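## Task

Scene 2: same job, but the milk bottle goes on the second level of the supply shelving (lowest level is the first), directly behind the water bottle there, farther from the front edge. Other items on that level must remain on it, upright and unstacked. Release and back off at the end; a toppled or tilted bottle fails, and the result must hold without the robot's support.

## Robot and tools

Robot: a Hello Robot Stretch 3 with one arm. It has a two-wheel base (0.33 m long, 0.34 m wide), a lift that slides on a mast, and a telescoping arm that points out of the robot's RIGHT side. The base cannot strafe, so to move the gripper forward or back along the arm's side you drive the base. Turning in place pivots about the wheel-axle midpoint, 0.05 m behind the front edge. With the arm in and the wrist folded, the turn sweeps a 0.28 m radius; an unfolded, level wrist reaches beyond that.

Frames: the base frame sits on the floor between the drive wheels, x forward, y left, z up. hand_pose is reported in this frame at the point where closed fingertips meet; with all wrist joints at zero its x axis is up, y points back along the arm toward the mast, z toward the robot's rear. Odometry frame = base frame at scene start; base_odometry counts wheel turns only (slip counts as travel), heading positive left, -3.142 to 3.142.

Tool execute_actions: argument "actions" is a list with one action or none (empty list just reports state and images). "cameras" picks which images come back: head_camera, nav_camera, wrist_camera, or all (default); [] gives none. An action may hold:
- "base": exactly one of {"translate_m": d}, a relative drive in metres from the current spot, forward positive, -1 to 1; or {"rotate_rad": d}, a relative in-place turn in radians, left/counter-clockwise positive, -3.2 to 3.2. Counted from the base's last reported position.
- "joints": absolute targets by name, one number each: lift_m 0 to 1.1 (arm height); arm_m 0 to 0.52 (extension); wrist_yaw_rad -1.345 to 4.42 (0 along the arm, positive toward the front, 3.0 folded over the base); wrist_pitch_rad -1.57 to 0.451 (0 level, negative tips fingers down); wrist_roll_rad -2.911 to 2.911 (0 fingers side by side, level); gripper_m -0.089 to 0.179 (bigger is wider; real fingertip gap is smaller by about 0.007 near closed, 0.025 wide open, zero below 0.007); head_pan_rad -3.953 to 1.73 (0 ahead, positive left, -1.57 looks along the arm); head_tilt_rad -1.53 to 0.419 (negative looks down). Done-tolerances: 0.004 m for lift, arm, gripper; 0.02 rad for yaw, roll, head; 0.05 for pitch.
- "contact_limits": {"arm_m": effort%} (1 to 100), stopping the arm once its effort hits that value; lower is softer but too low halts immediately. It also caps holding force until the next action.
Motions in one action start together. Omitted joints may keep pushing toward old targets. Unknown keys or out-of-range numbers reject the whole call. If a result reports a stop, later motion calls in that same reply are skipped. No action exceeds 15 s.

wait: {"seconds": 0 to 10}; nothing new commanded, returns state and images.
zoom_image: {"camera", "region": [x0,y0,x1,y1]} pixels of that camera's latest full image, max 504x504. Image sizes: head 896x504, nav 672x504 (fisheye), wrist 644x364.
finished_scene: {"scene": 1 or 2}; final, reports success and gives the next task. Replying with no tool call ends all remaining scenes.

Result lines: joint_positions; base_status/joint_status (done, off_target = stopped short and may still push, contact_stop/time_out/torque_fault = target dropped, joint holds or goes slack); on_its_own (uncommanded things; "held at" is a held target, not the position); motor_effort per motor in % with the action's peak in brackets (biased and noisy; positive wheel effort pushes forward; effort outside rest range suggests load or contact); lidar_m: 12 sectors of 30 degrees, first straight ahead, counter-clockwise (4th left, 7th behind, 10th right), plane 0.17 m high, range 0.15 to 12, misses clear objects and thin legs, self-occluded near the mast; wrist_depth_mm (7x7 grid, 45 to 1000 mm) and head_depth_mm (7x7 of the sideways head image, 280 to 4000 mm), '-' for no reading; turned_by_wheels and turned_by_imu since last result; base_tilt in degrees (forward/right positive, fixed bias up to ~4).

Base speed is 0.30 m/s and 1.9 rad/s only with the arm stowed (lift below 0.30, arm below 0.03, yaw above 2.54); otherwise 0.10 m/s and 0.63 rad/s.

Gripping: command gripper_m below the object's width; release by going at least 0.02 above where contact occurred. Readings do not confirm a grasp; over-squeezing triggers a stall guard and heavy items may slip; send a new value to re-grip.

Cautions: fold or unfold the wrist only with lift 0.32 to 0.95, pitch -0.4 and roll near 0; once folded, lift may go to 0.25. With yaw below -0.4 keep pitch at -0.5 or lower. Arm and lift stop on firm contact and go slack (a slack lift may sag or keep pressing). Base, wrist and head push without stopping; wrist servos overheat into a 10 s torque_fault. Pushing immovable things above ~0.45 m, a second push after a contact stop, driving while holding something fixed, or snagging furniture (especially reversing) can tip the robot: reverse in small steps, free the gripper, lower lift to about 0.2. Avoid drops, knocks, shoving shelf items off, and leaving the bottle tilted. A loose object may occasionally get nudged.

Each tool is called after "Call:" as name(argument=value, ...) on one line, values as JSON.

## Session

Call:
execute_actions(actions=[{"joints":{"head_pan_rad":1.5,"head_tilt_rad":-0.4}}], cameras=["nav_camera"])

Call:
execute_actions(actions=[{"joints":{"head_pan_rad":-1.5}}], cameras=["nav_camera"])

Call:
execute_actions(actions=[{"joints":{"head_pan_rad":-3.1}}], cameras=["nav_camera"])

Scene clock: 1.30 s.
base_odometry: x=+0.000 y=+0.000 heading=+0.000 (m, m, rad; odometry frame)
turned_by_wheels: +0.000 (rad since the last result)
turned_by_imu: +0.000 (rad since the last result)
base_tilt: forward=+1.6 right=-0.2 (deg)
lidar_m: 1.83 1.83 1.80 2.07 2.28 2.26 2.15 1.26 1.24 1.65 2.26 1.74
head_depth_mm: 1791 1893 2000 2104 2225 1810 1447 / 1881 1977 2117 2279 2308 1802 1431 / 1983 2103 2235 2384 2374 1771 1435 / 2083 2242 2314 2224 2283 1774 1424 / 2239 2381 2467 2376 2328 1769 1413 / 2355 2541 2758 2948 2371 1758 1422 / 2544 2757 2956 3102 2310 1764 1408
base_status: not commanded
joint_positions: lift_m=+0.453 arm_m=-0.002 wrist_yaw_rad=+3.089 wrist_pitch_rad=-0.465 wrist_roll_rad=+0.001 gripper_m=+0.037 head_pan_rad=+1.493 head_tilt_rad=-0.395
joint_status: all done
motor_effort: left_wheel=+0(0) right_wheel=+0(0) lift_m=+27(27) arm_m=-2(2) wrist_yaw_rad=+0(0) wrist_pitch_rad=+7(7) wrist_roll_rad=+1(1) gripper_m=+0(1) head_pan_rad=+4(47) head_tilt_rad=-3(35) (%)
hand_pose: x=-0.0097 y=+0.0747 z=+0.4553 quat_wxyz=(+0.182, +0.692, +0.145, +0.684) (m; base frame)
wrist_depth_mm: - - - - - - - / - - - - - - - / - - - - - - - / - 985 958 918 876 858 840 / 829 792 768 763 762 726 704 / 698 679 676 645 - 624 608 / 605 592 - - 561 547 538
pictures: nav_camera (sideways: a quarter turn counterclockwise sets it upright)
Images, in order (width x height): nav_camera 672x504.

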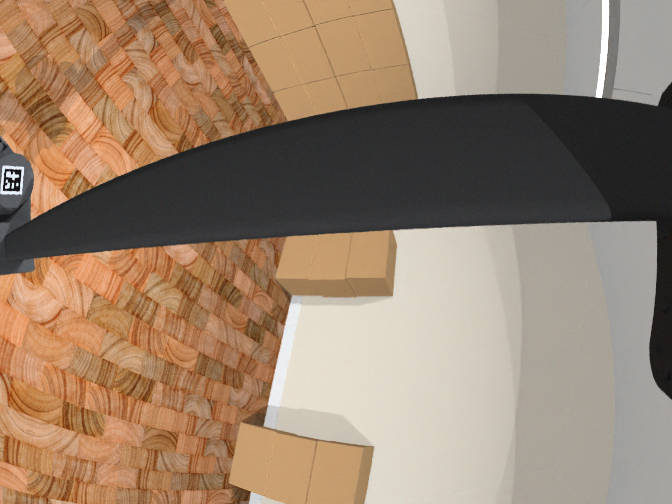

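Scene clock: 3.23 s.
base_odometry: x=+0.000 y=+0.000 heading=+0.000 (m, m, rad; odometry frame)
turned_by_wheels: +0.000 (rad since the last result)
turned_by_imu: +0.000 (rad since the last result)
base_tilt: forward=+1.6 right=-0.2 (deg)
lidar_m: 1.82 1.83 1.80 2.07 2.28 2.25 2.15 1.26 1.24 1.66 2.25 1.74
head_depth_mm: 1502 1586 1666 1734 1858 1802 1436 / 1606 1694 1795 1890 2030 1805 1436 / 1724 1820 1945 2055 2163 1787 1424 / 1861 1972 2107 2174 1939 1775 1428 / 2036 2182 2321 2410 2028 1780 1426 / 2232 2394 2564 2726 2336 1760 1417 / 2166 2299 2416 2582 2324 1765 1414
base_status: not commanded
joint_positions: lift_m=+0.453 arm_m=-0.002 wrist_yaw_rad=+3.089 wrist_pitch_rad=-0.465 wrist_roll_rad=+0.001 gripper_m=+0.037 head_pan_rad=-1.493 head_tilt_rad=-0.395
joint_status: all done
motor_effort: left_wheel=+0(0) right_wheel=+0(0) lift_m=+26(27) arm_m=-1(1) wrist_yaw_rad=+2(0) wrist_pitch_rad=+7(7) wrist_roll_rad=+1(1) gripper_m=+1(1) head_pan_rad=-4(46) head_tilt_rad=-3(3) (%)
hand_pose: x=-0.0097 y=+0.0747 z=+0.4553 quat_wxyz=(+0.182, +0.692, +0.145, +0.684) (m; base frame)
wrist_depth_mm: - - - - - - - / - - - - - - - / - - - - - - - / - 981 955 913 887 859 854 / 825 799 785 753 761 729 707 / 696 684 680 654 - 624 615 / 600 587 - - 562 547 536
pictures: nav_camera (sideways: a quarter turn counterclockwise sets it upright)
Images, in order (width x height): nav_camera 672x504.

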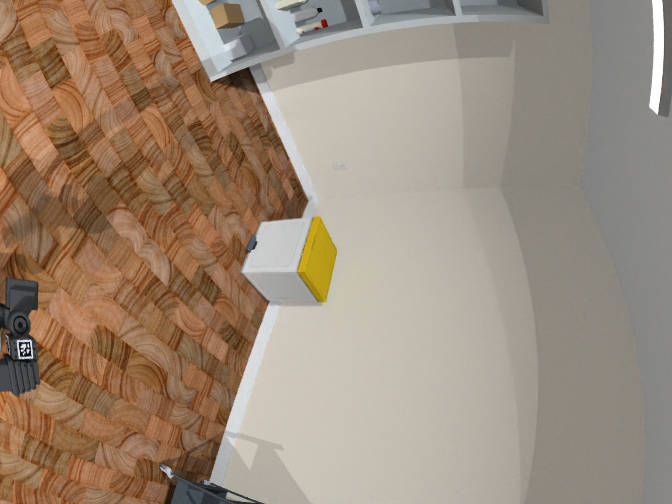

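Scene clock: 4.57 s.
base_odometry: x=+0.000 y=+0.000 heading=+0.000 (m, m, rad; odometry frame)
turned_by_wheels: +0.000 (rad since the last result)
turned_by_imu: +0.000 (rad since the last result)
base_tilt: forward=+1.6 right=-0.2 (deg)
lidar_m: 1.83 1.83 1.80 2.07 2.29 2.26 2.15 1.25 1.24 1.66 2.26 1.73
head_depth_mm: 2290 2401 2545 2696 2394 1809 1436 / 2440 2562 2719 2888 2366 1790 1439 / 2517 2707 2890 3051 2370 1785 1429 / 2273 2416 2623 2827 2366 1780 1422 / 2005 2137 2293 2454 2366 1782 1418 / 1816 1919 2049 2168 2243 1773 1415 / 1658 1762 1861 1965 2067 1754 1411
base_status: not commanded
joint_positions: lift_m=+0.453 arm_m=-0.002 wrist_yaw_rad=+3.089 wrist_pitch_rad=-0.465 wrist_roll_rad=+0.001 gripper_m=+0.037 head_pan_rad=-3.093 head_tilt_rad=-0.395
joint_status: all done
motor_effort: left_wheel=+0(0) right_wheel=+0(0) lift_m=+27(27) arm_m=-1(1) wrist_yaw_rad=+1(0) wrist_pitch_rad=+7(7) wrist_roll_rad=+1(1) gripper_m=+1(1) head_pan_rad=-4(45) head_tilt_rad=-3(3) (%)
hand_pose: x=-0.0097 y=+0.0747 z=+0.4553 quat_wxyz=(+0.182, +0.692, +0.145, +0.684) (m; base frame)
wrist_depth_mm: - - - - - - - / - - - - - - - / - - - - - - - / - 965 940 926 881 858 830 / 819 801 799 760 761 717 708 / 691 679 676 649 - 626 605 / 603 592 - - 557 547 537
pictures: nav_camera (sideways: a quarter turn counterclockwise sets it upright)
Images, in order (width x height): nav_camera 672x504.

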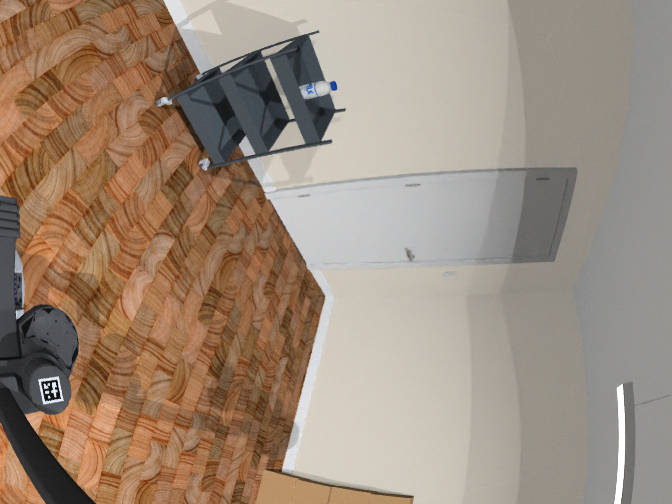

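Call:
execute_actions(actions=[{"base":{"rotate_rad":0.69},"joints":{"lift_m":0.28,"wrist_pitch_rad":-0.4}}], cameras=[])

Call:
execute_actions(actions=[{"base":{"translate_m":-0.75}}], cameras=[])

Call:
execute_actions(actions=[{"base":{"rotate_rad":-1.61},"joints":{"head_pan_rad":0.2,"head_tilt_rad":-0.3,"lift_m":0.85}}], cameras=[])

Call:
execute_actions(actions=[{"joints":{"wrist_yaw_rad":0,"gripper_m":0.15}}], cameras=["head_camera","wrist_camera"])

Scene clock: 11.80 s.
base_odometry: x=+0.000 y=+0.000 heading=+0.690 (m, m, rad; odometry frame)
turned_by_wheels: +0.690 (rad since the last result)
turned_by_imu: +0.675 (rad since the last result)
base_tilt: forward=+1.6 right=-0.2 (deg)
lidar_m: 1.80 2.07 2.08 2.26 2.56 1.94 1.24 1.66 1.66 1.73 1.83 2.46
head_depth_mm: 1534 1665 1777 1938 2081 1795 1449 / 1523 1613 1752 1831 2009 1731 1433 / 1480 1586 1692 1632 1728 1670 1434 / 1455 1558 1655 1670 1714 1651 1433 / 1419 1512 1621 1716 1849 1713 1425 / 1384 1471 1591 1702 1834 1764 1418 / 1363 1443 1546 1652 1801 1754 1404
base_status: done
joint_positions: lift_m=+0.280 arm_m=-0.002 wrist_yaw_rad=+3.089 wrist_pitch_rad=-0.419 wrist_roll_rad=+0.001 gripper_m=+0.037 head_pan_rad=-3.093 head_tilt_rad=-0.395
joint_status: all done
motor_effort: left_wheel=-2(6) right_wheel=+2(3) lift_m=+17(23) arm_m=-1(2) wrist_yaw_rad=+0(0) wrist_pitch_rad=+10(9) wrist_roll_rad=+1(1) gripper_m=+0(0) head_pan_rad=-4(3) head_tilt_rad=-3(3) (%)
hand_pose: x=-0.0094 y=+0.0808 z=+0.2929 quat_wxyz=(+0.166, +0.695, +0.129, +0.688) (m; base frame)
wrist_depth_mm: - - - - - - - / - - - - - - - / - 982 - 897 862 835 789 / 767 748 717 697 667 654 638 / 613 599 582 568 568 540 528 / 513 519 - - - 457 446 / 445 - - - 405 398 393
pictures: none
No camera images: the call's "cameras" was empty. Leave "cameras" out to get every camera's image.

Scene clock: 16.07 s.
base_odometry: x=-0.579 y=-0.477 heading=+0.690 (m, m, rad; odometry frame)
turned_by_wheels: +0.000 (rad since the last result)
turned_by_imu: -0.004 (rad since the last result)
base_tilt: forward=+1.5 right=-0.2 (deg)
lidar_m: 2.54 2.65 2.39 2.21 1.89 0.59 0.52 0.51 1.09 1.39 1.98 2.35
head_depth_mm: 860 925 996 1078 1180 850 874 / 843 906 975 1046 1107 883 920 / 827 885 951 1024 1083 724 768 / 808 861 926 998 1060 874 766 / 790 843 904 971 1031 873 743 / 773 825 883 947 1009 1075 935 / 759 808 861 924 999 1083 1182
base_status: done
joint_positions: lift_m=+0.280 arm_m=-0.002 wrist_yaw_rad=+3.089 wrist_pitch_rad=-0.419 wrist_roll_rad=+0.001 gripper_m=+0.037 head_pan_rad=-3.093 head_tilt_rad=-0.396
joint_status: not commanded
motor_effort: left_wheel=-1(9) right_wheel=+1(5) lift_m=+17(17) arm_m=-1(1) wrist_yaw_rad=+0(0) wrist_pitch_rad=+9(9) wrist_roll_rad=+1(1) gripper_m=+1(0) head_pan_rad=-3(3) head_tilt_rad=-3(3) (%)
hand_pose: x=-0.0094 y=+0.0808 z=+0.2930 quat_wxyz=(+0.166, +0.695, +0.129, +0.688) (m; base frame)
wrist_depth_mm: - - - - - - - / - - - - - - - / - 981 - 890 856 822 788 / 769 747 722 703 667 656 627 / 612 601 586 569 569 540 525 / 514 513 - - - 459 449 / 441 - - - 405 396 392
pictures: none
No camera images: the call's "cameras" was empty. Leave "cameras" out to get every camera's image.

Scene clock: 22.07 s.
base_odometry: x=-0.579 y=-0.477 heading=-0.920 (m, m, rad; odometry frame)
turned_by_wheels: -1.610 (rad since the last result)
turned_by_imu: -1.574 (rad since the last result)
base_tilt: forward=+1.6 right=-0.2 (deg)
lidar_m: 1.38 1.99 2.36 2.53 2.69 2.43 2.21 1.99 0.60 0.52 0.51 1.07
head_depth_mm: 2116 2148 2155 2169 1839 1519 1546 / 2139 2268 2383 2519 1823 1618 1545 / 2124 2232 2342 2492 2577 1931 1540 / 2111 2209 2323 2454 2562 1973 1540 / 2078 2185 2313 2433 2544 1955 1543 / 2053 2161 2287 2427 2532 1946 1530 / 2023 2118 2215 2206 2210 1968 1509
base_status: done
joint_positions: lift_m=+0.850 arm_m=-0.002 wrist_yaw_rad=+3.089 wrist_pitch_rad=-0.418 wrist_roll_rad=+0.001 gripper_m=+0.037 head_pan_rad=+0.193 head_tilt_rad=-0.309
joint_status: all done
motor_effort: left_wheel=+2(6) right_wheel=-1(5) lift_m=+36(36) arm_m=-2(2) wrist_yaw_rad=-2(1) wrist_pitch_rad=+10(9) wrist_roll_rad=+1(1) gripper_m=+0(0) head_pan_rad=+4(46) head_tilt_rad=+6(19) (%)
hand_pose: x=-0.0094 y=+0.0809 z=+0.8621 quat_wxyz=(+0.165, +0.695, +0.129, +0.688) (m; base frame)
wrist_depth_mm: - - - - - - - / - - - - - - - / - - - - - - - / - - - - - - - / - - - - - - - / - - - - - - - / - - - 976 957 957 924
pictures: none
No camera images: the call's "cameras" was empty. Leave "cameras" out to get every camera's image.

Scene clock: 24.63 s.
base_odometry: x=-0.579 y=-0.477 heading=-0.920 (m, m, rad; odometry frame)
turned_by_wheels: +0.000 (rad since the last result)
turned_by_imu: +0.000 (rad since the last result)
base_tilt: forward=+1.6 right=-0.3 (deg)
lidar_m: 1.39 1.98 2.35 2.53 2.68 2.41 2.21 1.99 0.60 0.51 0.51 1.07
head_depth_mm: 2116 2149 2162 2148 1833 1529 1538 / 2147 2249 2391 2522 1818 1627 1562 / 2110 2225 2359 2493 2618 1930 1541 / 2098 2208 2337 2480 2589 1978 1533 / 2093 2180 2307 2428 2558 1961 1531 / 2055 2158 2259 2399 2492 1967 1535 / 2032 2104 2218 2223 2200 1959 1518
base_status: not commanded
joint_positions: lift_m=+0.850 arm_m=-0.002 wrist_yaw_rad=+0.002 wrist_pitch_rad=-0.418 wrist_roll_rad=+0.001 gripper_m=+0.150 head_pan_rad=+0.193 head_tilt_rad=-0.309
joint_status: all done
motor_effort: left_wheel=+1(2) right_wheel=-1(1) lift_m=+36(36) arm_m=-2(2) wrist_yaw_rad=+0(0) wrist_pitch_rad=+9(9) wrist_roll_rad=+1(1) gripper_m=+2(100) head_pan_rad=+4(5) head_tilt_rad=+5(6) (%)
hand_pose: x=-0.0211 y=-0.3676 z=+0.8621 quat_wxyz=(+0.692, +0.148, -0.691, -0.147) (m; base frame)
wrist_depth_mm: 543 581 616 665 710 773 816 / 587 624 665 720 772 862 912 / 635 685 635 403 637 952 - / 690 752 556 499 523 455 - / 770 810 380 401 670 - - / 854 - 659 675 657 606 - / 946 - 605 606 788 942 926
pictures: head_camera (sideways: a quarter turn clockwise sets it upright), wrist_camera
Images, in order (width x height): head_camera 896x504, wrist_camera 644x364.

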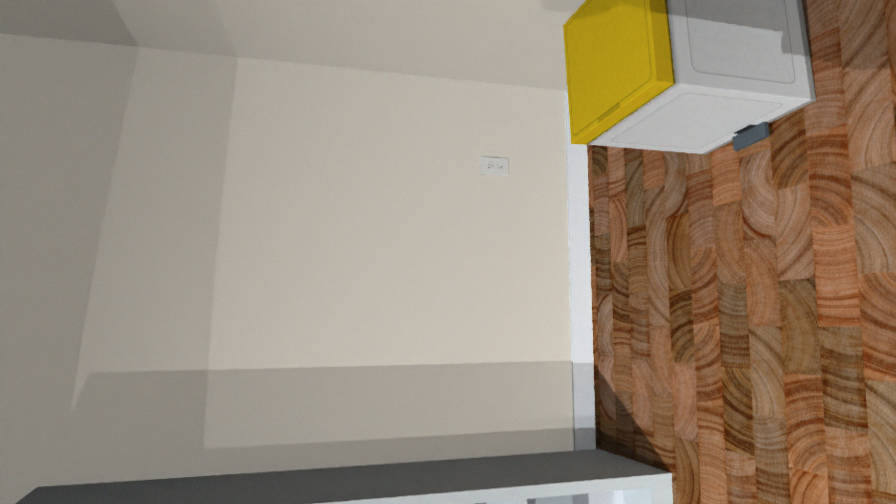

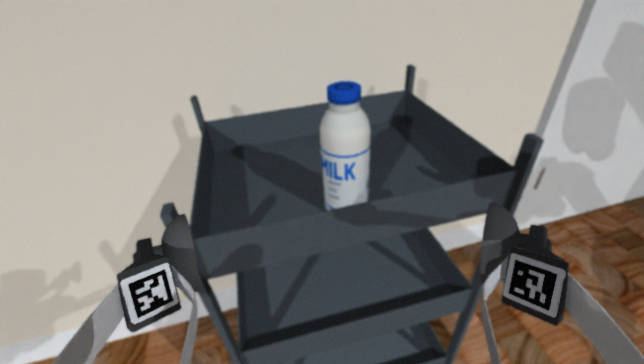

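Call:
execute_actions(actions=[{"joints":{"arm_m":0.27,"lift_m":0.8,"head_pan_rad":0.7}}], cameras=[])

Call:
execute_actions(actions=[{"joints":{"lift_m":0.765}}], cameras=["wrist_camera"])

Call:
execute_actions(actions=[{"joints":{"gripper_m":0.0}}], cameras=["wrist_camera","head_camera"])

Scene clock: 33.77 s.
base_odometry: x=-0.579 y=-0.477 heading=-0.920 (m, m, rad; odometry frame)
turned_by_wheels: +0.000 (rad since the last result)
turned_by_imu: +0.000 (rad since the last result)
base_tilt: forward=+1.6 right=-0.2 (deg)
lidar_m: 1.38 1.99 2.35 2.54 2.69 2.43 2.21 1.99 0.60 0.52 0.51 1.07
head_depth_mm: 2030 2106 2206 2337 2416 1996 1553 / 2029 2137 2261 2414 2483 1970 1543 / 2128 1942 2312 2260 2351 1968 1543 / 2191 2321 2428 2346 2472 1979 1540 / 2314 2420 2493 2624 2560 1955 1536 / 2129 2197 2328 2407 2533 1958 1521 / 2600 2764 2941 3097 2698 1959 1510
base_status: not commanded
joint_positions: lift_m=+0.800 arm_m=+0.270 wrist_yaw_rad=+0.001 wrist_pitch_rad=-0.418 wrist_roll_rad=+0.001 gripper_m=+0.150 head_pan_rad=+0.693 head_tilt_rad=-0.309
joint_status: all done
motor_effort: left_wheel=+1(1) right_wheel=-1(1) lift_m=+17(32) arm_m=+5(5) wrist_yaw_rad=-1(1) wrist_pitch_rad=+9(9) wrist_roll_rad=+1(1) gripper_m=+0(1) head_pan_rad=+3(37) head_tilt_rad=+5(6) (%)
hand_pose: x=-0.0214 y=-0.6390 z=+0.8131 quat_wxyz=(+0.692, +0.147, -0.692, -0.147) (m; base frame)
wrist_depth_mm: 345 365 390 419 451 486 540 / 371 395 425 461 495 544 600 / 402 432 467 495 442 613 684 / 434 387 398 406 431 384 786 / 478 361 382 126 335 338 843 / 515 - 319 135 141 293 251 / 249 274 276 145 250 260 247
pictures: none
No camera images: the call's "cameras" was empty. Leave "cameras" out to get every camera's image.

Scene clock: 34.90 s.
base_odometry: x=-0.579 y=-0.477 heading=-0.920 (m, m, rad; odometry frame)
turned_by_wheels: +0.000 (rad since the last result)
turned_by_imu: +0.000 (rad since the last result)
base_tilt: forward=+1.6 right=-0.2 (deg)
lidar_m: 1.39 1.99 2.34 2.53 2.69 2.42 2.21 1.99 0.60 0.52 0.51 1.07
head_depth_mm: 2023 2109 2215 2313 2418 2002 1543 / 2023 2114 2259 2417 2518 1984 1550 / 2125 1920 2305 2279 2350 1977 1543 / 2197 2303 2444 2380 2484 1957 1537 / 2303 2427 2531 2625 2596 1971 1527 / 2112 2197 2312 2429 2521 1959 1533 / 2576 2721 2927 3092 2704 1959 1531
base_status: not commanded
joint_positions: lift_m=+0.765 arm_m=+0.270 wrist_yaw_rad=+0.001 wrist_pitch_rad=-0.418 wrist_roll_rad=+0.001 gripper_m=+0.150 head_pan_rad=+0.693 head_tilt_rad=-0.309
joint_status: all done
motor_effort: left_wheel=+1(1) right_wheel=-1(1) lift_m=+16(19) arm_m=+5(4) wrist_yaw_rad=+0(0) wrist_pitch_rad=+9(9) wrist_roll_rad=+1(1) gripper_m=+0(0) head_pan_rad=+3(3) head_tilt_rad=+6(6) (%)
hand_pose: x=-0.0214 y=-0.6390 z=+0.7781 quat_wxyz=(+0.692, +0.147, -0.692, -0.147) (m; base frame)
wrist_depth_mm: 345 363 389 418 452 490 537 / 370 393 424 459 493 543 603 / 399 427 446 108 113 575 688 / 433 363 386 108 347 339 739 / 293 340 331 113 115 311 254 / 245 - 277 119 125 256 248 / 222 239 239 145 218 227 224
pictures: wrist_camera
Images, in order (width x height): wrist_camera 644x364.

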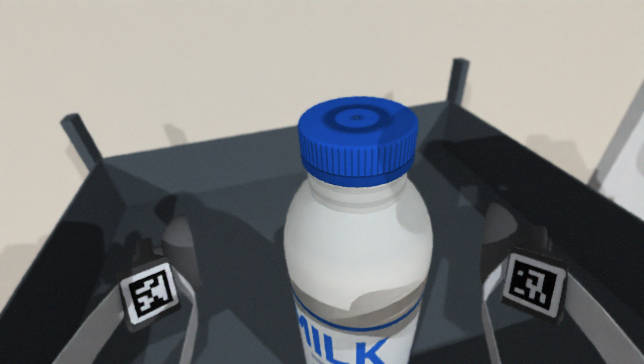

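Scene clock: 36.90 s.
base_odometry: x=-0.579 y=-0.477 heading=-0.920 (m, m, rad; odometry frame)
turned_by_wheels: +0.000 (rad since the last result)
turned_by_imu: +0.000 (rad since the last result)
base_tilt: forward=+1.6 right=-0.2 (deg)
lidar_m: 1.38 1.98 2.35 2.54 2.69 2.42 2.21 1.99 0.60 0.52 0.50 1.07
head_depth_mm: 2014 2111 2221 2322 2408 2014 1548 / 2018 2138 2258 2404 2497 1961 1547 / 2127 1935 2311 2239 2346 1972 1548 / 2214 2323 2431 2357 2483 1970 1531 / 2335 2402 2511 2626 2556 1977 1528 / 2121 2183 2314 2405 2474 1961 1534 / 2590 2761 2920 3116 2673 1934 1519
base_status: not commanded
joint_positions: lift_m=+0.765 arm_m=+0.270 wrist_yaw_rad=-0.002 wrist_pitch_rad=-0.427 wrist_roll_rad=+0.001 gripper_m=+0.002 head_pan_rad=+0.693 head_tilt_rad=-0.309
joint_status: all done
motor_effort: left_wheel=+1(1) right_wheel=-1(1) lift_m=+18(18) arm_m=+4(5) wrist_yaw_rad=+1(3) wrist_pitch_rad=+14(14) wrist_roll_rad=+1(1) gripper_m=-34(100) head_pan_rad=+3(3) head_tilt_rad=+6(6) (%)
hand_pose: x=-0.0219 y=-0.6379 z=+0.7762 quat_wxyz=(+0.691, +0.149, -0.691, -0.151) (m; base frame)
wrist_depth_mm: 345 365 389 415 452 492 534 / 372 394 426 457 490 552 612 / 397 427 438 98 417 577 690 / 436 366 384 96 360 337 736 / 294 330 329 106 113 302 252 / 245 281 261 109 117 259 246 / 231 243 238 130 222 225 221
pictures: head_camera (sideways: a quarter turn clockwise sets it upright), wrist_camera
Images, in order (width x height): head_camera 896x504, wrist_camera 644x364.

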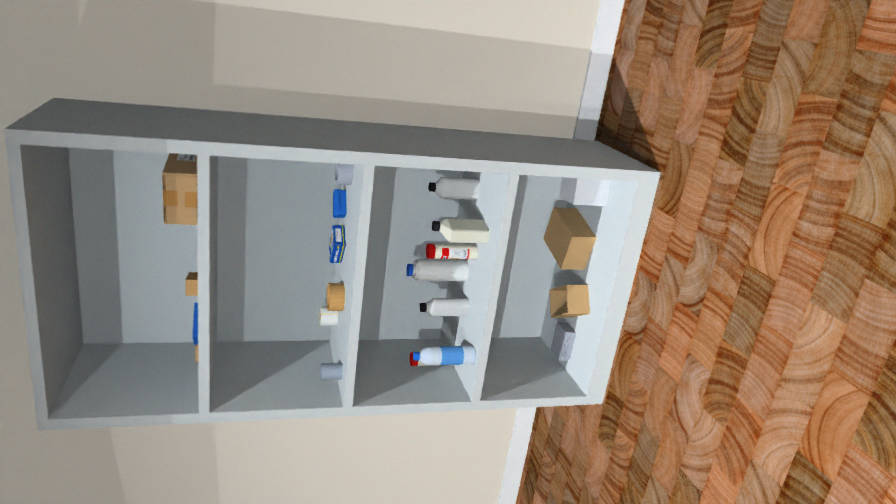

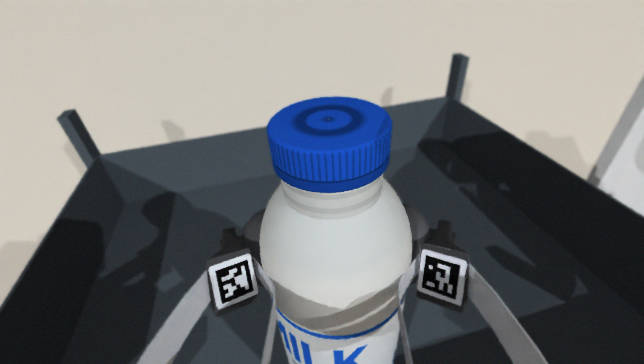

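Call:
execute_actions(actions=[{"joints":{"lift_m":0.93}}], cameras=[])

Call:
execute_actions(actions=[{"base":{"rotate_rad":1.01},"joints":{"arm_m":0}}], cameras=[])

Call:
execute_actions(actions=[{"base":{"translate_m":1.0}}], cameras=[])

Call:
execute_actions(actions=[{"base":{"translate_m":0.76},"joints":{"lift_m":0.69}}], cameras=[])

Call:
execute_actions(actions=[{"base":{"rotate_rad":0.88},"joints":{"head_tilt_rad":-0.8,"head_pan_rad":-1.57}}], cameras=["wrist_camera","head_camera"])

Scene clock: 44.40 s.
base_odometry: x=-0.579 y=-0.477 heading=-0.920 (m, m, rad; odometry frame)
turned_by_wheels: +0.000 (rad since the last result)
turned_by_imu: +0.000 (rad since the last result)
base_tilt: forward=+1.6 right=-0.2 (deg)
lidar_m: 1.38 1.98 2.35 2.54 2.68 2.42 2.21 1.99 0.60 0.52 0.51 1.07
head_depth_mm: 2029 2099 2212 2343 2430 1984 1551 / 2016 2135 2255 2409 2520 2004 1540 / 2117 1926 2322 2276 2362 1981 1545 / 2209 2341 2426 2388 2485 1975 1536 / 2305 2393 2469 2620 2550 1961 1538 / 2133 2195 2323 2435 2528 1966 1529 / 2580 2708 2904 3080 2681 1937 1519
base_status: not commanded
joint_positions: lift_m=+0.929 arm_m=+0.270 wrist_yaw_rad=-0.002 wrist_pitch_rad=-0.456 wrist_roll_rad=+0.001 gripper_m=+0.023 head_pan_rad=+0.693 head_tilt_rad=-0.309
joint_status: all done
on_its_own: gripper_m is held at +0.021, not at your +0.000, by its stall guard, which is not easing now
motor_effort: left_wheel=+1(1) right_wheel=-1(1) lift_m=+40(41) arm_m=+4(4) wrist_yaw_rad=+1(2) wrist_pitch_rad=+28(30) wrist_roll_rad=+1(1) gripper_m=-23(24) head_pan_rad=+4(5) head_tilt_rad=+5(5) (%)
hand_pose: x=-0.0219 y=-0.6341 z=+0.9336 quat_wxyz=(+0.689, +0.159, -0.689, -0.161) (m; base frame)
wrist_depth_mm: 346 365 392 423 455 493 543 / 374 400 432 468 511 558 620 / 409 439 473 99 563 630 702 / 447 482 528 97 516 739 826 / 497 521 464 106 113 878 995 / 562 579 432 110 117 420 - / 638 657 395 131 372 364 984
pictures: none
No camera images: the call's "cameras" was empty. Leave "cameras" out to get every camera's image.

Scene clock: 47.60 s.
base_odometry: x=-0.579 y=-0.477 heading=+0.090 (m, m, rad; odometry frame)
turned_by_wheels: +1.010 (rad since the last result)
turned_by_imu: +0.988 (rad since the last result)
base_tilt: forward=+1.6 right=-0.2 (deg)
lidar_m: 2.29 2.54 2.65 2.49 2.37 2.21 0.62 0.52 0.51 1.05 1.39 1.98
head_depth_mm: 2633 2738 2940 3120 2752 1996 1553 / 2561 2749 2892 3035 2763 1989 1554 / 2496 2667 2792 2969 2790 1988 1536 / 2487 2597 2742 2586 2679 1980 1541 / 2458 2580 2719 2804 2716 1972 1528 / 2405 2534 2653 2804 2697 1952 1515 / 2384 2504 2654 2762 2692 1949 1513
base_status: done
joint_positions: lift_m=+0.929 arm_m=+0.000 wrist_yaw_rad=+0.001 wrist_pitch_rad=-0.456 wrist_roll_rad=+0.001 gripper_m=+0.026 head_pan_rad=+0.693 head_tilt_rad=-0.309
joint_status: all done
on_its_own: gripper_m is held at +0.024, not at your +0.000, by its stall guard, which is not easing now
motor_effort: left_wheel=-2(6) right_wheel=+2(6) lift_m=+40(40) arm_m=-6(6) wrist_yaw_rad=-1(1) wrist_pitch_rad=+29(28) wrist_roll_rad=+1(1) gripper_m=-23(24) head_pan_rad=+3(4) head_tilt_rad=+6(6) (%)
hand_pose: x=-0.0213 y=-0.3648 z=+0.9336 quat_wxyz=(+0.689, +0.160, -0.689, -0.160) (m; base frame)
wrist_depth_mm: - - - 906 733 619 522 / - - - - 801 663 562 / - - - 99 829 705 596 / - - - 97 909 763 632 / - - - 107 113 847 695 / - - - 110 118 894 700 / - - - 131 987 966 614
pictures: none
No camera images: the call's "cameras" was empty. Leave "cameras" out to get every camera's image.

Scene clock: 58.67 s.
base_odometry: x=+0.417 y=-0.388 heading=+0.090 (m, m, rad; odometry frame)
turned_by_wheels: +0.000 (rad since the last result)
turned_by_imu: +0.004 (rad since the last result)
base_tilt: forward=+1.6 right=-0.2 (deg)
lidar_m: 1.36 2.19 1.88 2.42 2.82 2.81 1.42 1.38 1.29 1.31 1.17 1.33
head_depth_mm: 1990 2117 2260 2403 2523 1996 1549 / 1966 2075 2183 2346 2452 1984 1544 / 1937 2055 2143 2295 2435 1980 1548 / 1915 2003 2129 2259 2361 1953 1531 / 1885 1985 2096 2196 2347 1979 1537 / 1857 1940 2041 2051 2007 1970 1529 / 1820 1916 2012 1841 1931 1954 1525
base_status: done
joint_positions: lift_m=+0.929 arm_m=+0.000 wrist_yaw_rad=+0.001 wrist_pitch_rad=-0.456 wrist_roll_rad=+0.001 gripper_m=+0.026 head_pan_rad=+0.693 head_tilt_rad=-0.309
joint_status: not commanded
on_its_own: gripper_m is held at +0.024, not at your +0.000, by its stall guard, which is not easing now
motor_effort: left_wheel=-2(3) right_wheel=+2(6) lift_m=+39(39) arm_m=-7(7) wrist_yaw_rad=+0(1) wrist_pitch_rad=+28(28) wrist_roll_rad=+1(1) gripper_m=-22(22) head_pan_rad=+4(3) head_tilt_rad=+6(6) (%)
hand_pose: x=-0.0214 y=-0.3648 z=+0.9336 quat_wxyz=(+0.689, +0.160, -0.689, -0.160) (m; base frame)
wrist_depth_mm: - - - - - - 991 / - - - - - - - / - - - 99 - - - / - - - 97 - - - / - - - 107 114 - - / - - - 110 118 - - / - - - 131 980 - 982
pictures: none
No camera images: the call's "cameras" was empty. Leave "cameras" out to get every camera's image.

Scene clock: 67.40 s.
base_odometry: x=+1.174 y=-0.320 heading=+0.090 (m, m, rad; odometry frame)
turned_by_wheels: +0.000 (rad since the last result)
turned_by_imu: +0.003 (rad since the last result)
base_tilt: forward=+1.6 right=-0.2 (deg)
lidar_m: 1.20 1.70 1.53 1.54 2.56 3.38 2.11 2.09 1.67 0.85 0.69 0.62
head_depth_mm: 1534 1619 1710 1834 1960 1991 1549 / 1512 1599 1685 1783 1923 2005 1550 / 1482 1570 1658 1748 1885 1945 1540 / 1470 1550 1628 1712 1843 1912 1529 / 1435 1516 1599 1683 1801 1872 1530 / 1424 1502 1576 1671 1767 1841 1533 / 1397 1480 1547 1641 1728 1817 1519
base_status: done
joint_positions: lift_m=+0.690 arm_m=+0.000 wrist_yaw_rad=+0.001 wrist_pitch_rad=-0.456 wrist_roll_rad=+0.001 gripper_m=+0.026 head_pan_rad=+0.693 head_tilt_rad=-0.309
joint_status: all done
on_its_own: gripper_m is held at +0.024, not at your +0.000, by its stall guard, which is not easing now
motor_effort: left_wheel=-2(2) right_wheel=+2(7) lift_m=+21(34) arm_m=-6(7) wrist_yaw_rad=+1(0) wrist_pitch_rad=+28(28) wrist_roll_rad=+1(1) gripper_m=-23(23) head_pan_rad=+3(4) head_tilt_rad=+6(6) (%)
hand_pose: x=-0.0214 y=-0.3648 z=+0.6945 quat_wxyz=(+0.689, +0.160, -0.689, -0.160) (m; base frame)
wrist_depth_mm: 640 703 673 - - - - / 483 656 717 692 - - - / 534 547 601 99 - - - / 501 489 929 97 - - - / 408 854 926 107 113 - - / 810 826 830 110 118 899 865 / 752 732 771 131 773 779 754
pictures: none
No camera images: the call's "cameras" was empty. Leave "cameras" out to get every camera's image.

Scene clock: 69.73 s.
base_odometry: x=+1.174 y=-0.320 heading=+0.969 (m, m, rad; odometry frame)
turned_by_wheels: +0.880 (rad since the last result)
turned_by_imu: +0.861 (rad since the last result)
base_tilt: forward=+1.6 right=-0.2 (deg)
lidar_m: 1.69 1.53 2.42 3.39 2.31 2.12 1.66 0.86 0.82 0.69 0.62 1.56
head_depth_mm: 856 711 1151 997 973 1270 - / 872 676 957 1034 971 1254 - / 863 679 1155 1012 965 1248 - / 847 696 1159 1017 919 598 1124 / 866 662 1161 1012 960 1261 1144 / 845 625 830 934 947 1261 1144 / 585 598 647 1396 1509 1306 1136
base_status: done
joint_positions: lift_m=+0.690 arm_m=+0.000 wrist_yaw_rad=+0.000 wrist_pitch_rad=-0.456 wrist_roll_rad=+0.001 gripper_m=+0.026 head_pan_rad=-1.563 head_tilt_rad=-0.790
joint_status: all done
on_its_own: gripper_m is held at +0.024, not at your +0.000, by its stall guard, which is not easing now
motor_effort: left_wheel=-2(6) right_wheel=+2(5) lift_m=+21(20) arm_m=-7(7) wrist_yaw_rad=+0(1) wrist_pitch_rad=+28(28) wrist_roll_rad=+1(1) gripper_m=-22(23) head_pan_rad=-4(46) head_tilt_rad=-6(41) (%)
hand_pose: x=-0.0215 y=-0.3648 z=+0.6945 quat_wxyz=(+0.689, +0.160, -0.689, -0.160) (m; base frame)
wrist_depth_mm: 758 360 542 697 518 671 619 / 859 358 526 500 559 639 431 / 964 408 540 99 525 524 475 / - - 464 97 429 430 422 / - - 485 107 114 809 745 / 972 968 743 110 118 792 742 / 849 834 780 131 717 719 696
pictures: head_camera (sideways: a quarter turn clockwise sets it upright), wrist_camera
Images, in order (width x height): head_camera 896x504, wrist_camera 644x364.

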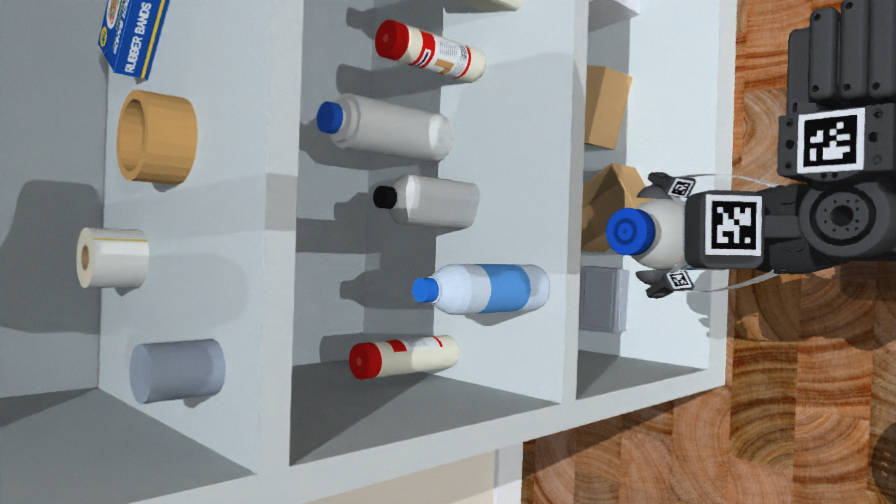

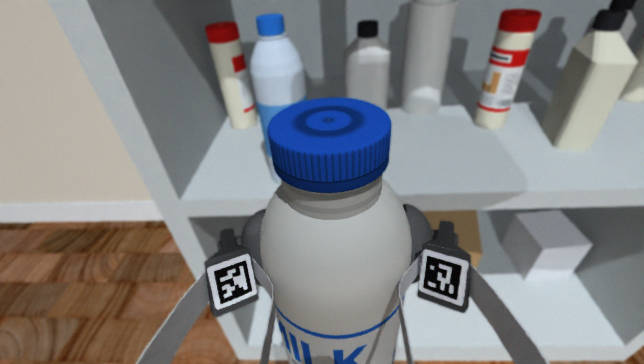

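Call:
execute_actions(actions=[{"base":{"translate_m":-0.14},"joints":{"arm_m":0.38}}], cameras=["wrist_camera","head_camera"])

Call:
execute_actions(actions=[{"joints":{"lift_m":0.65}}], cameras=[])

Scene clock: 76.97 s.
base_odometry: x=+1.095 y=-0.435 heading=+0.969 (m, m, rad; odometry frame)
turned_by_wheels: +0.000 (rad since the last result)
turned_by_imu: +0.000 (rad since the last result)
base_tilt: forward=+1.6 right=-0.2 (deg)
lidar_m: 1.83 1.66 2.63 3.40 2.12 2.01 1.53 1.52 0.76 0.69 0.68 1.55
head_depth_mm: 856 710 1002 1024 973 1276 - / 863 704 1153 1113 - 1241 1131 / 862 699 1046 - 963 1262 1147 / 862 670 1132 986 964 1263 1149 / 865 678 1165 1012 960 1256 1139 / 851 689 1167 900 956 1250 1147 / 870 653 944 981 997 1248 1148
base_status: done
joint_positions: lift_m=+0.690 arm_m=+0.380 wrist_yaw_rad=+0.000 wrist_pitch_rad=-0.456 wrist_roll_rad=+0.001 gripper_m=+0.026 head_pan_rad=-1.563 head_tilt_rad=-0.790
joint_status: all done
on_its_own: gripper_m is held at +0.024, not at your +0.000, by its stall guard, which is not easing now
motor_effort: left_wheel=-2(5) right_wheel=+2(4) lift_m=+21(20) arm_m=+4(6) wrist_yaw_rad=+0(0) wrist_pitch_rad=+28(28) wrist_roll_rad=+1(1) gripper_m=-23(22) head_pan_rad=-6(4) head_tilt_rad=-6(6) (%)
hand_pose: x=-0.0216 y=-0.7441 z=+0.6945 quat_wxyz=(+0.689, +0.160, -0.689, -0.160) (m; base frame)
wrist_depth_mm: 369 368 366 364 360 358 354 / 394 409 407 388 383 394 391 / 399 461 453 99 210 443 429 / 399 473 446 97 254 412 154 / 387 379 182 107 113 197 160 / 323 328 205 110 118 195 290 / 293 290 260 131 266 245 264
pictures: head_camera (sideways: a quarter turn clockwise sets it upright), wrist_camera
Images, in order (width x height): head_camera 896x504, wrist_camera 644x364.

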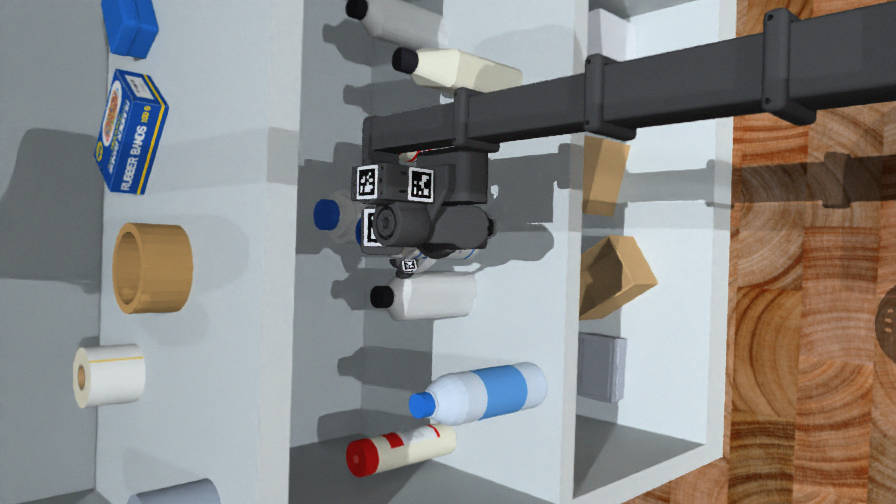

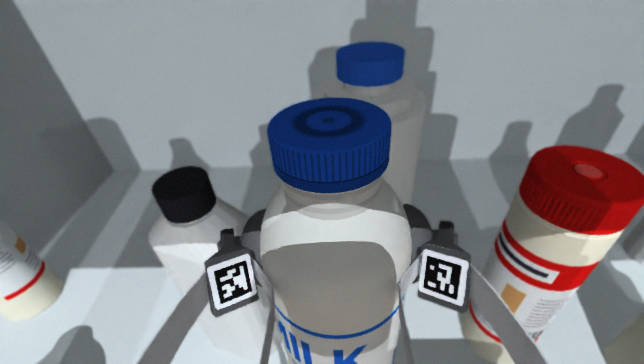

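Scene clock: 78.13 s.
base_odometry: x=+1.095 y=-0.435 heading=+0.969 (m, m, rad; odometry frame)
turned_by_wheels: +0.000 (rad since the last result)
turned_by_imu: +0.000 (rad since the last result)
base_tilt: forward=+1.6 right=-0.2 (deg)
lidar_m: 1.83 1.65 2.63 3.39 2.12 2.01 1.53 1.52 0.76 0.69 0.68 1.55
head_depth_mm: 858 711 1002 1024 975 1263 1155 / 859 704 1149 1049 947 - 1132 / 864 700 985 - 969 1260 1153 / 865 668 1138 990 965 1267 1148 / 869 678 1161 1011 963 1258 1144 / 851 689 1169 902 953 1251 1143 / 871 654 945 981 999 1251 1142
base_status: not commanded
joint_positions: lift_m=+0.650 arm_m=+0.380 wrist_yaw_rad=+0.000 wrist_pitch_rad=-0.456 wrist_roll_rad=+0.001 gripper_m=+0.026 head_pan_rad=-1.563 head_tilt_rad=-0.790
joint_status: all done
on_its_own: gripper_m is held at +0.024, not at your +0.000, by its stall guard, which is not easing now
motor_effort: left_wheel=-2(2) right_wheel=+2(2) lift_m=+21(21) arm_m=+5(5) wrist_yaw_rad=+0(0) wrist_pitch_rad=+29(28) wrist_roll_rad=+1(1) gripper_m=-22(22) head_pan_rad=-5(5) head_tilt_rad=-6(6) (%)
hand_pose: x=-0.0216 y=-0.7440 z=+0.6545 quat_wxyz=(+0.689, +0.160, -0.689, -0.160) (m; base frame)
wrist_depth_mm: 368 369 369 195 182 357 356 / 396 409 408 186 183 396 376 / 401 155 444 99 209 433 130 / 388 162 171 97 345 354 140 / 347 314 167 106 114 196 159 / 291 281 204 110 118 196 249 / 252 249 237 131 228 224 227
pictures: none
No camera images: the call's "cameras" was empty. Leave "cameras" out to get every camera's image.

Call:
execute_actions(actions=[{"joints":{"lift_m":0.635}}], cameras=[])

Call:
execute_actions(actions=[{"joints":{"gripper_m":0.09}}], cameras=[])

Call:
execute_actions(actions=[{"joints":{"arm_m":0.1}}], cameras=[])

Call:
execute_actions(actions=[{"base":{"translate_m":0.215},"joints":{"lift_m":0.6,"gripper_m":0.13}}], cameras=["wrist_camera"])

Scene clock: 83.10 s.
base_odometry: x=+1.095 y=-0.435 heading=+0.969 (m, m, rad; odometry frame)
turned_by_wheels: +0.000 (rad since the last result)
turned_by_imu: +0.000 (rad since the last result)
base_tilt: forward=+1.6 right=-0.2 (deg)
lidar_m: 1.82 1.65 2.63 3.39 2.12 2.01 1.52 1.52 0.76 0.69 0.68 1.55
head_depth_mm: 859 708 1004 1020 971 1273 1157 / 858 702 1154 1069 944 - - / 864 702 980 - 1126 1261 1152 / 864 671 1132 990 962 1263 1148 / 867 679 1160 1012 965 1255 1146 / 850 689 1169 900 953 1265 1140 / 870 656 941 985 997 1247 1140
base_status: not commanded
joint_positions: lift_m=+0.635 arm_m=+0.380 wrist_yaw_rad=+0.000 wrist_pitch_rad=-0.422 wrist_roll_rad=+0.001 gripper_m=+0.026 head_pan_rad=-1.563 head_tilt_rad=-0.790
joint_status: all done
on_its_own: gripper_m is held at +0.024, not at your +0.000, by its stall guard, which is not easing now
motor_effort: left_wheel=-2(2) right_wheel=+2(2) lift_m=+16(19) arm_m=+4(4) wrist_yaw_rad=+0(1) wrist_pitch_rad=+12(28) wrist_roll_rad=+1(1) gripper_m=-22(23) head_pan_rad=-3(3) head_tilt_rad=-6(6) (%)
hand_pose: x=-0.0216 y=-0.7485 z=+0.6472 quat_wxyz=(+0.691, +0.148, -0.691, -0.149) (m; base frame)
wrist_depth_mm: 367 366 362 191 175 356 351 / 391 406 401 183 179 390 146 / 402 149 439 98 204 424 129 / 391 155 165 97 235 353 136 / 345 182 162 106 113 198 152 / 286 274 191 110 117 191 237 / 246 243 225 131 222 216 219
pictures: none
No camera images: the call's "cameras" was empty. Leave "cameras" out to get every camera's image.

Scene clock: 84.23 s.
base_odometry: x=+1.095 y=-0.435 heading=+0.969 (m, m, rad; odometry frame)
turned_by_wheels: +0.000 (rad since the last result)
turned_by_imu: +0.000 (rad since the last result)
base_tilt: forward=+1.6 right=-0.2 (deg)
lidar_m: 1.83 1.66 2.64 3.38 2.12 2.01 1.53 1.51 0.76 0.69 0.68 1.56
head_depth_mm: 857 708 1005 1026 975 1269 1160 / 860 705 1144 1064 946 - - / 863 701 986 - 1132 1266 1148 / 863 669 1135 985 964 1252 1151 / 869 679 1161 1011 960 1259 1150 / 850 688 1167 903 960 1253 1146 / 869 655 939 982 996 1257 1139
base_status: not commanded
joint_positions: lift_m=+0.635 arm_m=+0.380 wrist_yaw_rad=-0.001 wrist_pitch_rad=-0.416 wrist_roll_rad=+0.001 gripper_m=+0.090 head_pan_rad=-1.563 head_tilt_rad=-0.790
joint_status: all done
motor_effort: left_wheel=-2(2) right_wheel=+2(2) lift_m=+16(16) arm_m=+4(4) wrist_yaw_rad=+0(2) wrist_pitch_rad=+8(11) wrist_roll_rad=+1(1) gripper_m=+2(90) head_pan_rad=-4(3) head_tilt_rad=-6(6) (%)
hand_pose: x=-0.0218 y=-0.7493 z=+0.6487 quat_wxyz=(+0.692, +0.146, -0.692, -0.147) (m; base frame)
wrist_depth_mm: 365 367 363 192 177 354 352 / 395 402 398 182 179 388 373 / 399 151 441 100 204 420 128 / 389 157 170 104 230 357 136 / 348 182 163 110 121 189 151 / 288 276 207 116 133 184 238 / 247 244 228 138 224 220 221
pictures: none
No camera images: the call's "cameras" was empty. Leave "cameras" out to get every camera's image.

Scene clock: 87.53 s.
base_odometry: x=+1.095 y=-0.435 heading=+0.969 (m, m, rad; odometry frame)
turned_by_wheels: +0.000 (rad since the last result)
turned_by_imu: +0.000 (rad since the last result)
base_tilt: forward=+1.6 right=-0.2 (deg)
lidar_m: 1.83 1.66 2.63 3.39 2.11 2.01 1.52 1.52 0.76 0.69 0.68 1.55
head_depth_mm: 864 709 1005 1025 966 1266 1171 / 855 706 1155 1021 970 - - / 862 702 980 1019 955 - 1130 / 862 670 1135 970 942 1256 1127 / 865 679 1161 1012 962 1255 1144 / 852 690 1168 903 956 1256 1138 / 871 656 942 980 997 1254 1140
base_status: not commanded
joint_positions: lift_m=+0.635 arm_m=+0.100 wrist_yaw_rad=+0.000 wrist_pitch_rad=-0.416 wrist_roll_rad=+0.001 gripper_m=+0.090 head_pan_rad=-1.563 head_tilt_rad=-0.790
joint_status: all done
motor_effort: left_wheel=-2(2) right_wheel=+2(2) lift_m=+16(17) arm_m=-7(7) wrist_yaw_rad=+1(1) wrist_pitch_rad=+8(8) wrist_roll_rad=+1(1) gripper_m=+1(1) head_pan_rad=-4(4) head_tilt_rad=-6(6) (%)
hand_pose: x=-0.0216 y=-0.4700 z=+0.6487 quat_wxyz=(+0.692, +0.146, -0.692, -0.147) (m; base frame)
wrist_depth_mm: 360 582 603 409 421 589 426 / 363 284 658 363 458 575 452 / 390 297 503 411 449 374 451 / 393 331 408 398 387 368 362 / 351 341 340 332 329 317 312 / 407 554 755 770 713 645 572 / 789 519 705 677 684 670 573
pictures: none
No camera images: the call's "cameras" was empty. Leave "cameras" out to get every camera's image.

Scene clock: 90.87 s.
base_odometry: x=+1.217 y=-0.258 heading=+0.969 (m, m, rad; odometry frame)
turned_by_wheels: +0.000 (rad since the last result)
turned_by_imu: +0.001 (rad since the last result)
base_tilt: forward=+1.6 right=-0.2 (deg)
lidar_m: 1.62 1.46 2.33 3.38 2.42 2.18 1.74 0.91 0.85 0.60 0.60 1.56
head_depth_mm: 873 678 954 1017 971 1267 1152 / 871 679 1132 982 965 1289 - / 850 701 1154 1008 943 - 1111 / 865 639 1154 1017 919 1259 1128 / 854 633 936 988 938 1256 1147 / 542 568 646 820 1479 1308 1146 / 506 1059 1232 1473 1514 1303 1142
base_status: done
joint_positions: lift_m=+0.600 arm_m=+0.100 wrist_yaw_rad=+0.000 wrist_pitch_rad=-0.416 wrist_roll_rad=+0.001 gripper_m=+0.130 head_pan_rad=-1.563 head_tilt_rad=-0.790
joint_status: all done
motor_effort: left_wheel=-2(3) right_wheel=+1(5) lift_m=+16(16) arm_m=-6(7) wrist_yaw_rad=+0(1) wrist_pitch_rad=+8(8) wrist_roll_rad=+1(1) gripper_m=+0(96) head_pan_rad=-3(3) head_tilt_rad=-6(6) (%)
hand_pose: x=-0.0216 y=-0.4700 z=+0.6136 quat_wxyz=(+0.692, +0.146, -0.692, -0.147) (m; base frame)
wrist_depth_mm: 214 244 389 233 365 329 358 / 739 242 417 259 395 357 399 / 842 258 404 287 413 378 390 / 929 297 343 315 328 317 307 / - - 318 315 701 297 647 / 910 919 481 732 700 - 662 / 792 759 547 656 639 631 623
pictures: wrist_camera
Images, in order (width x height): wrist_camera 644x364.

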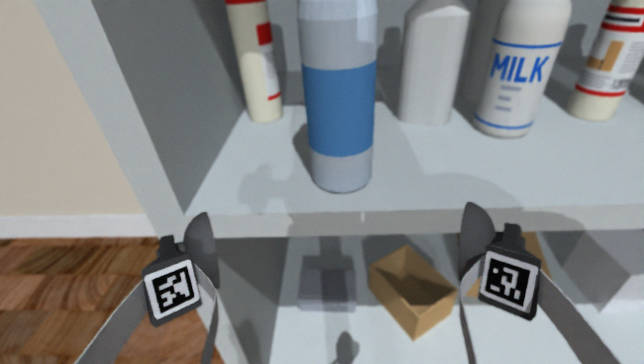

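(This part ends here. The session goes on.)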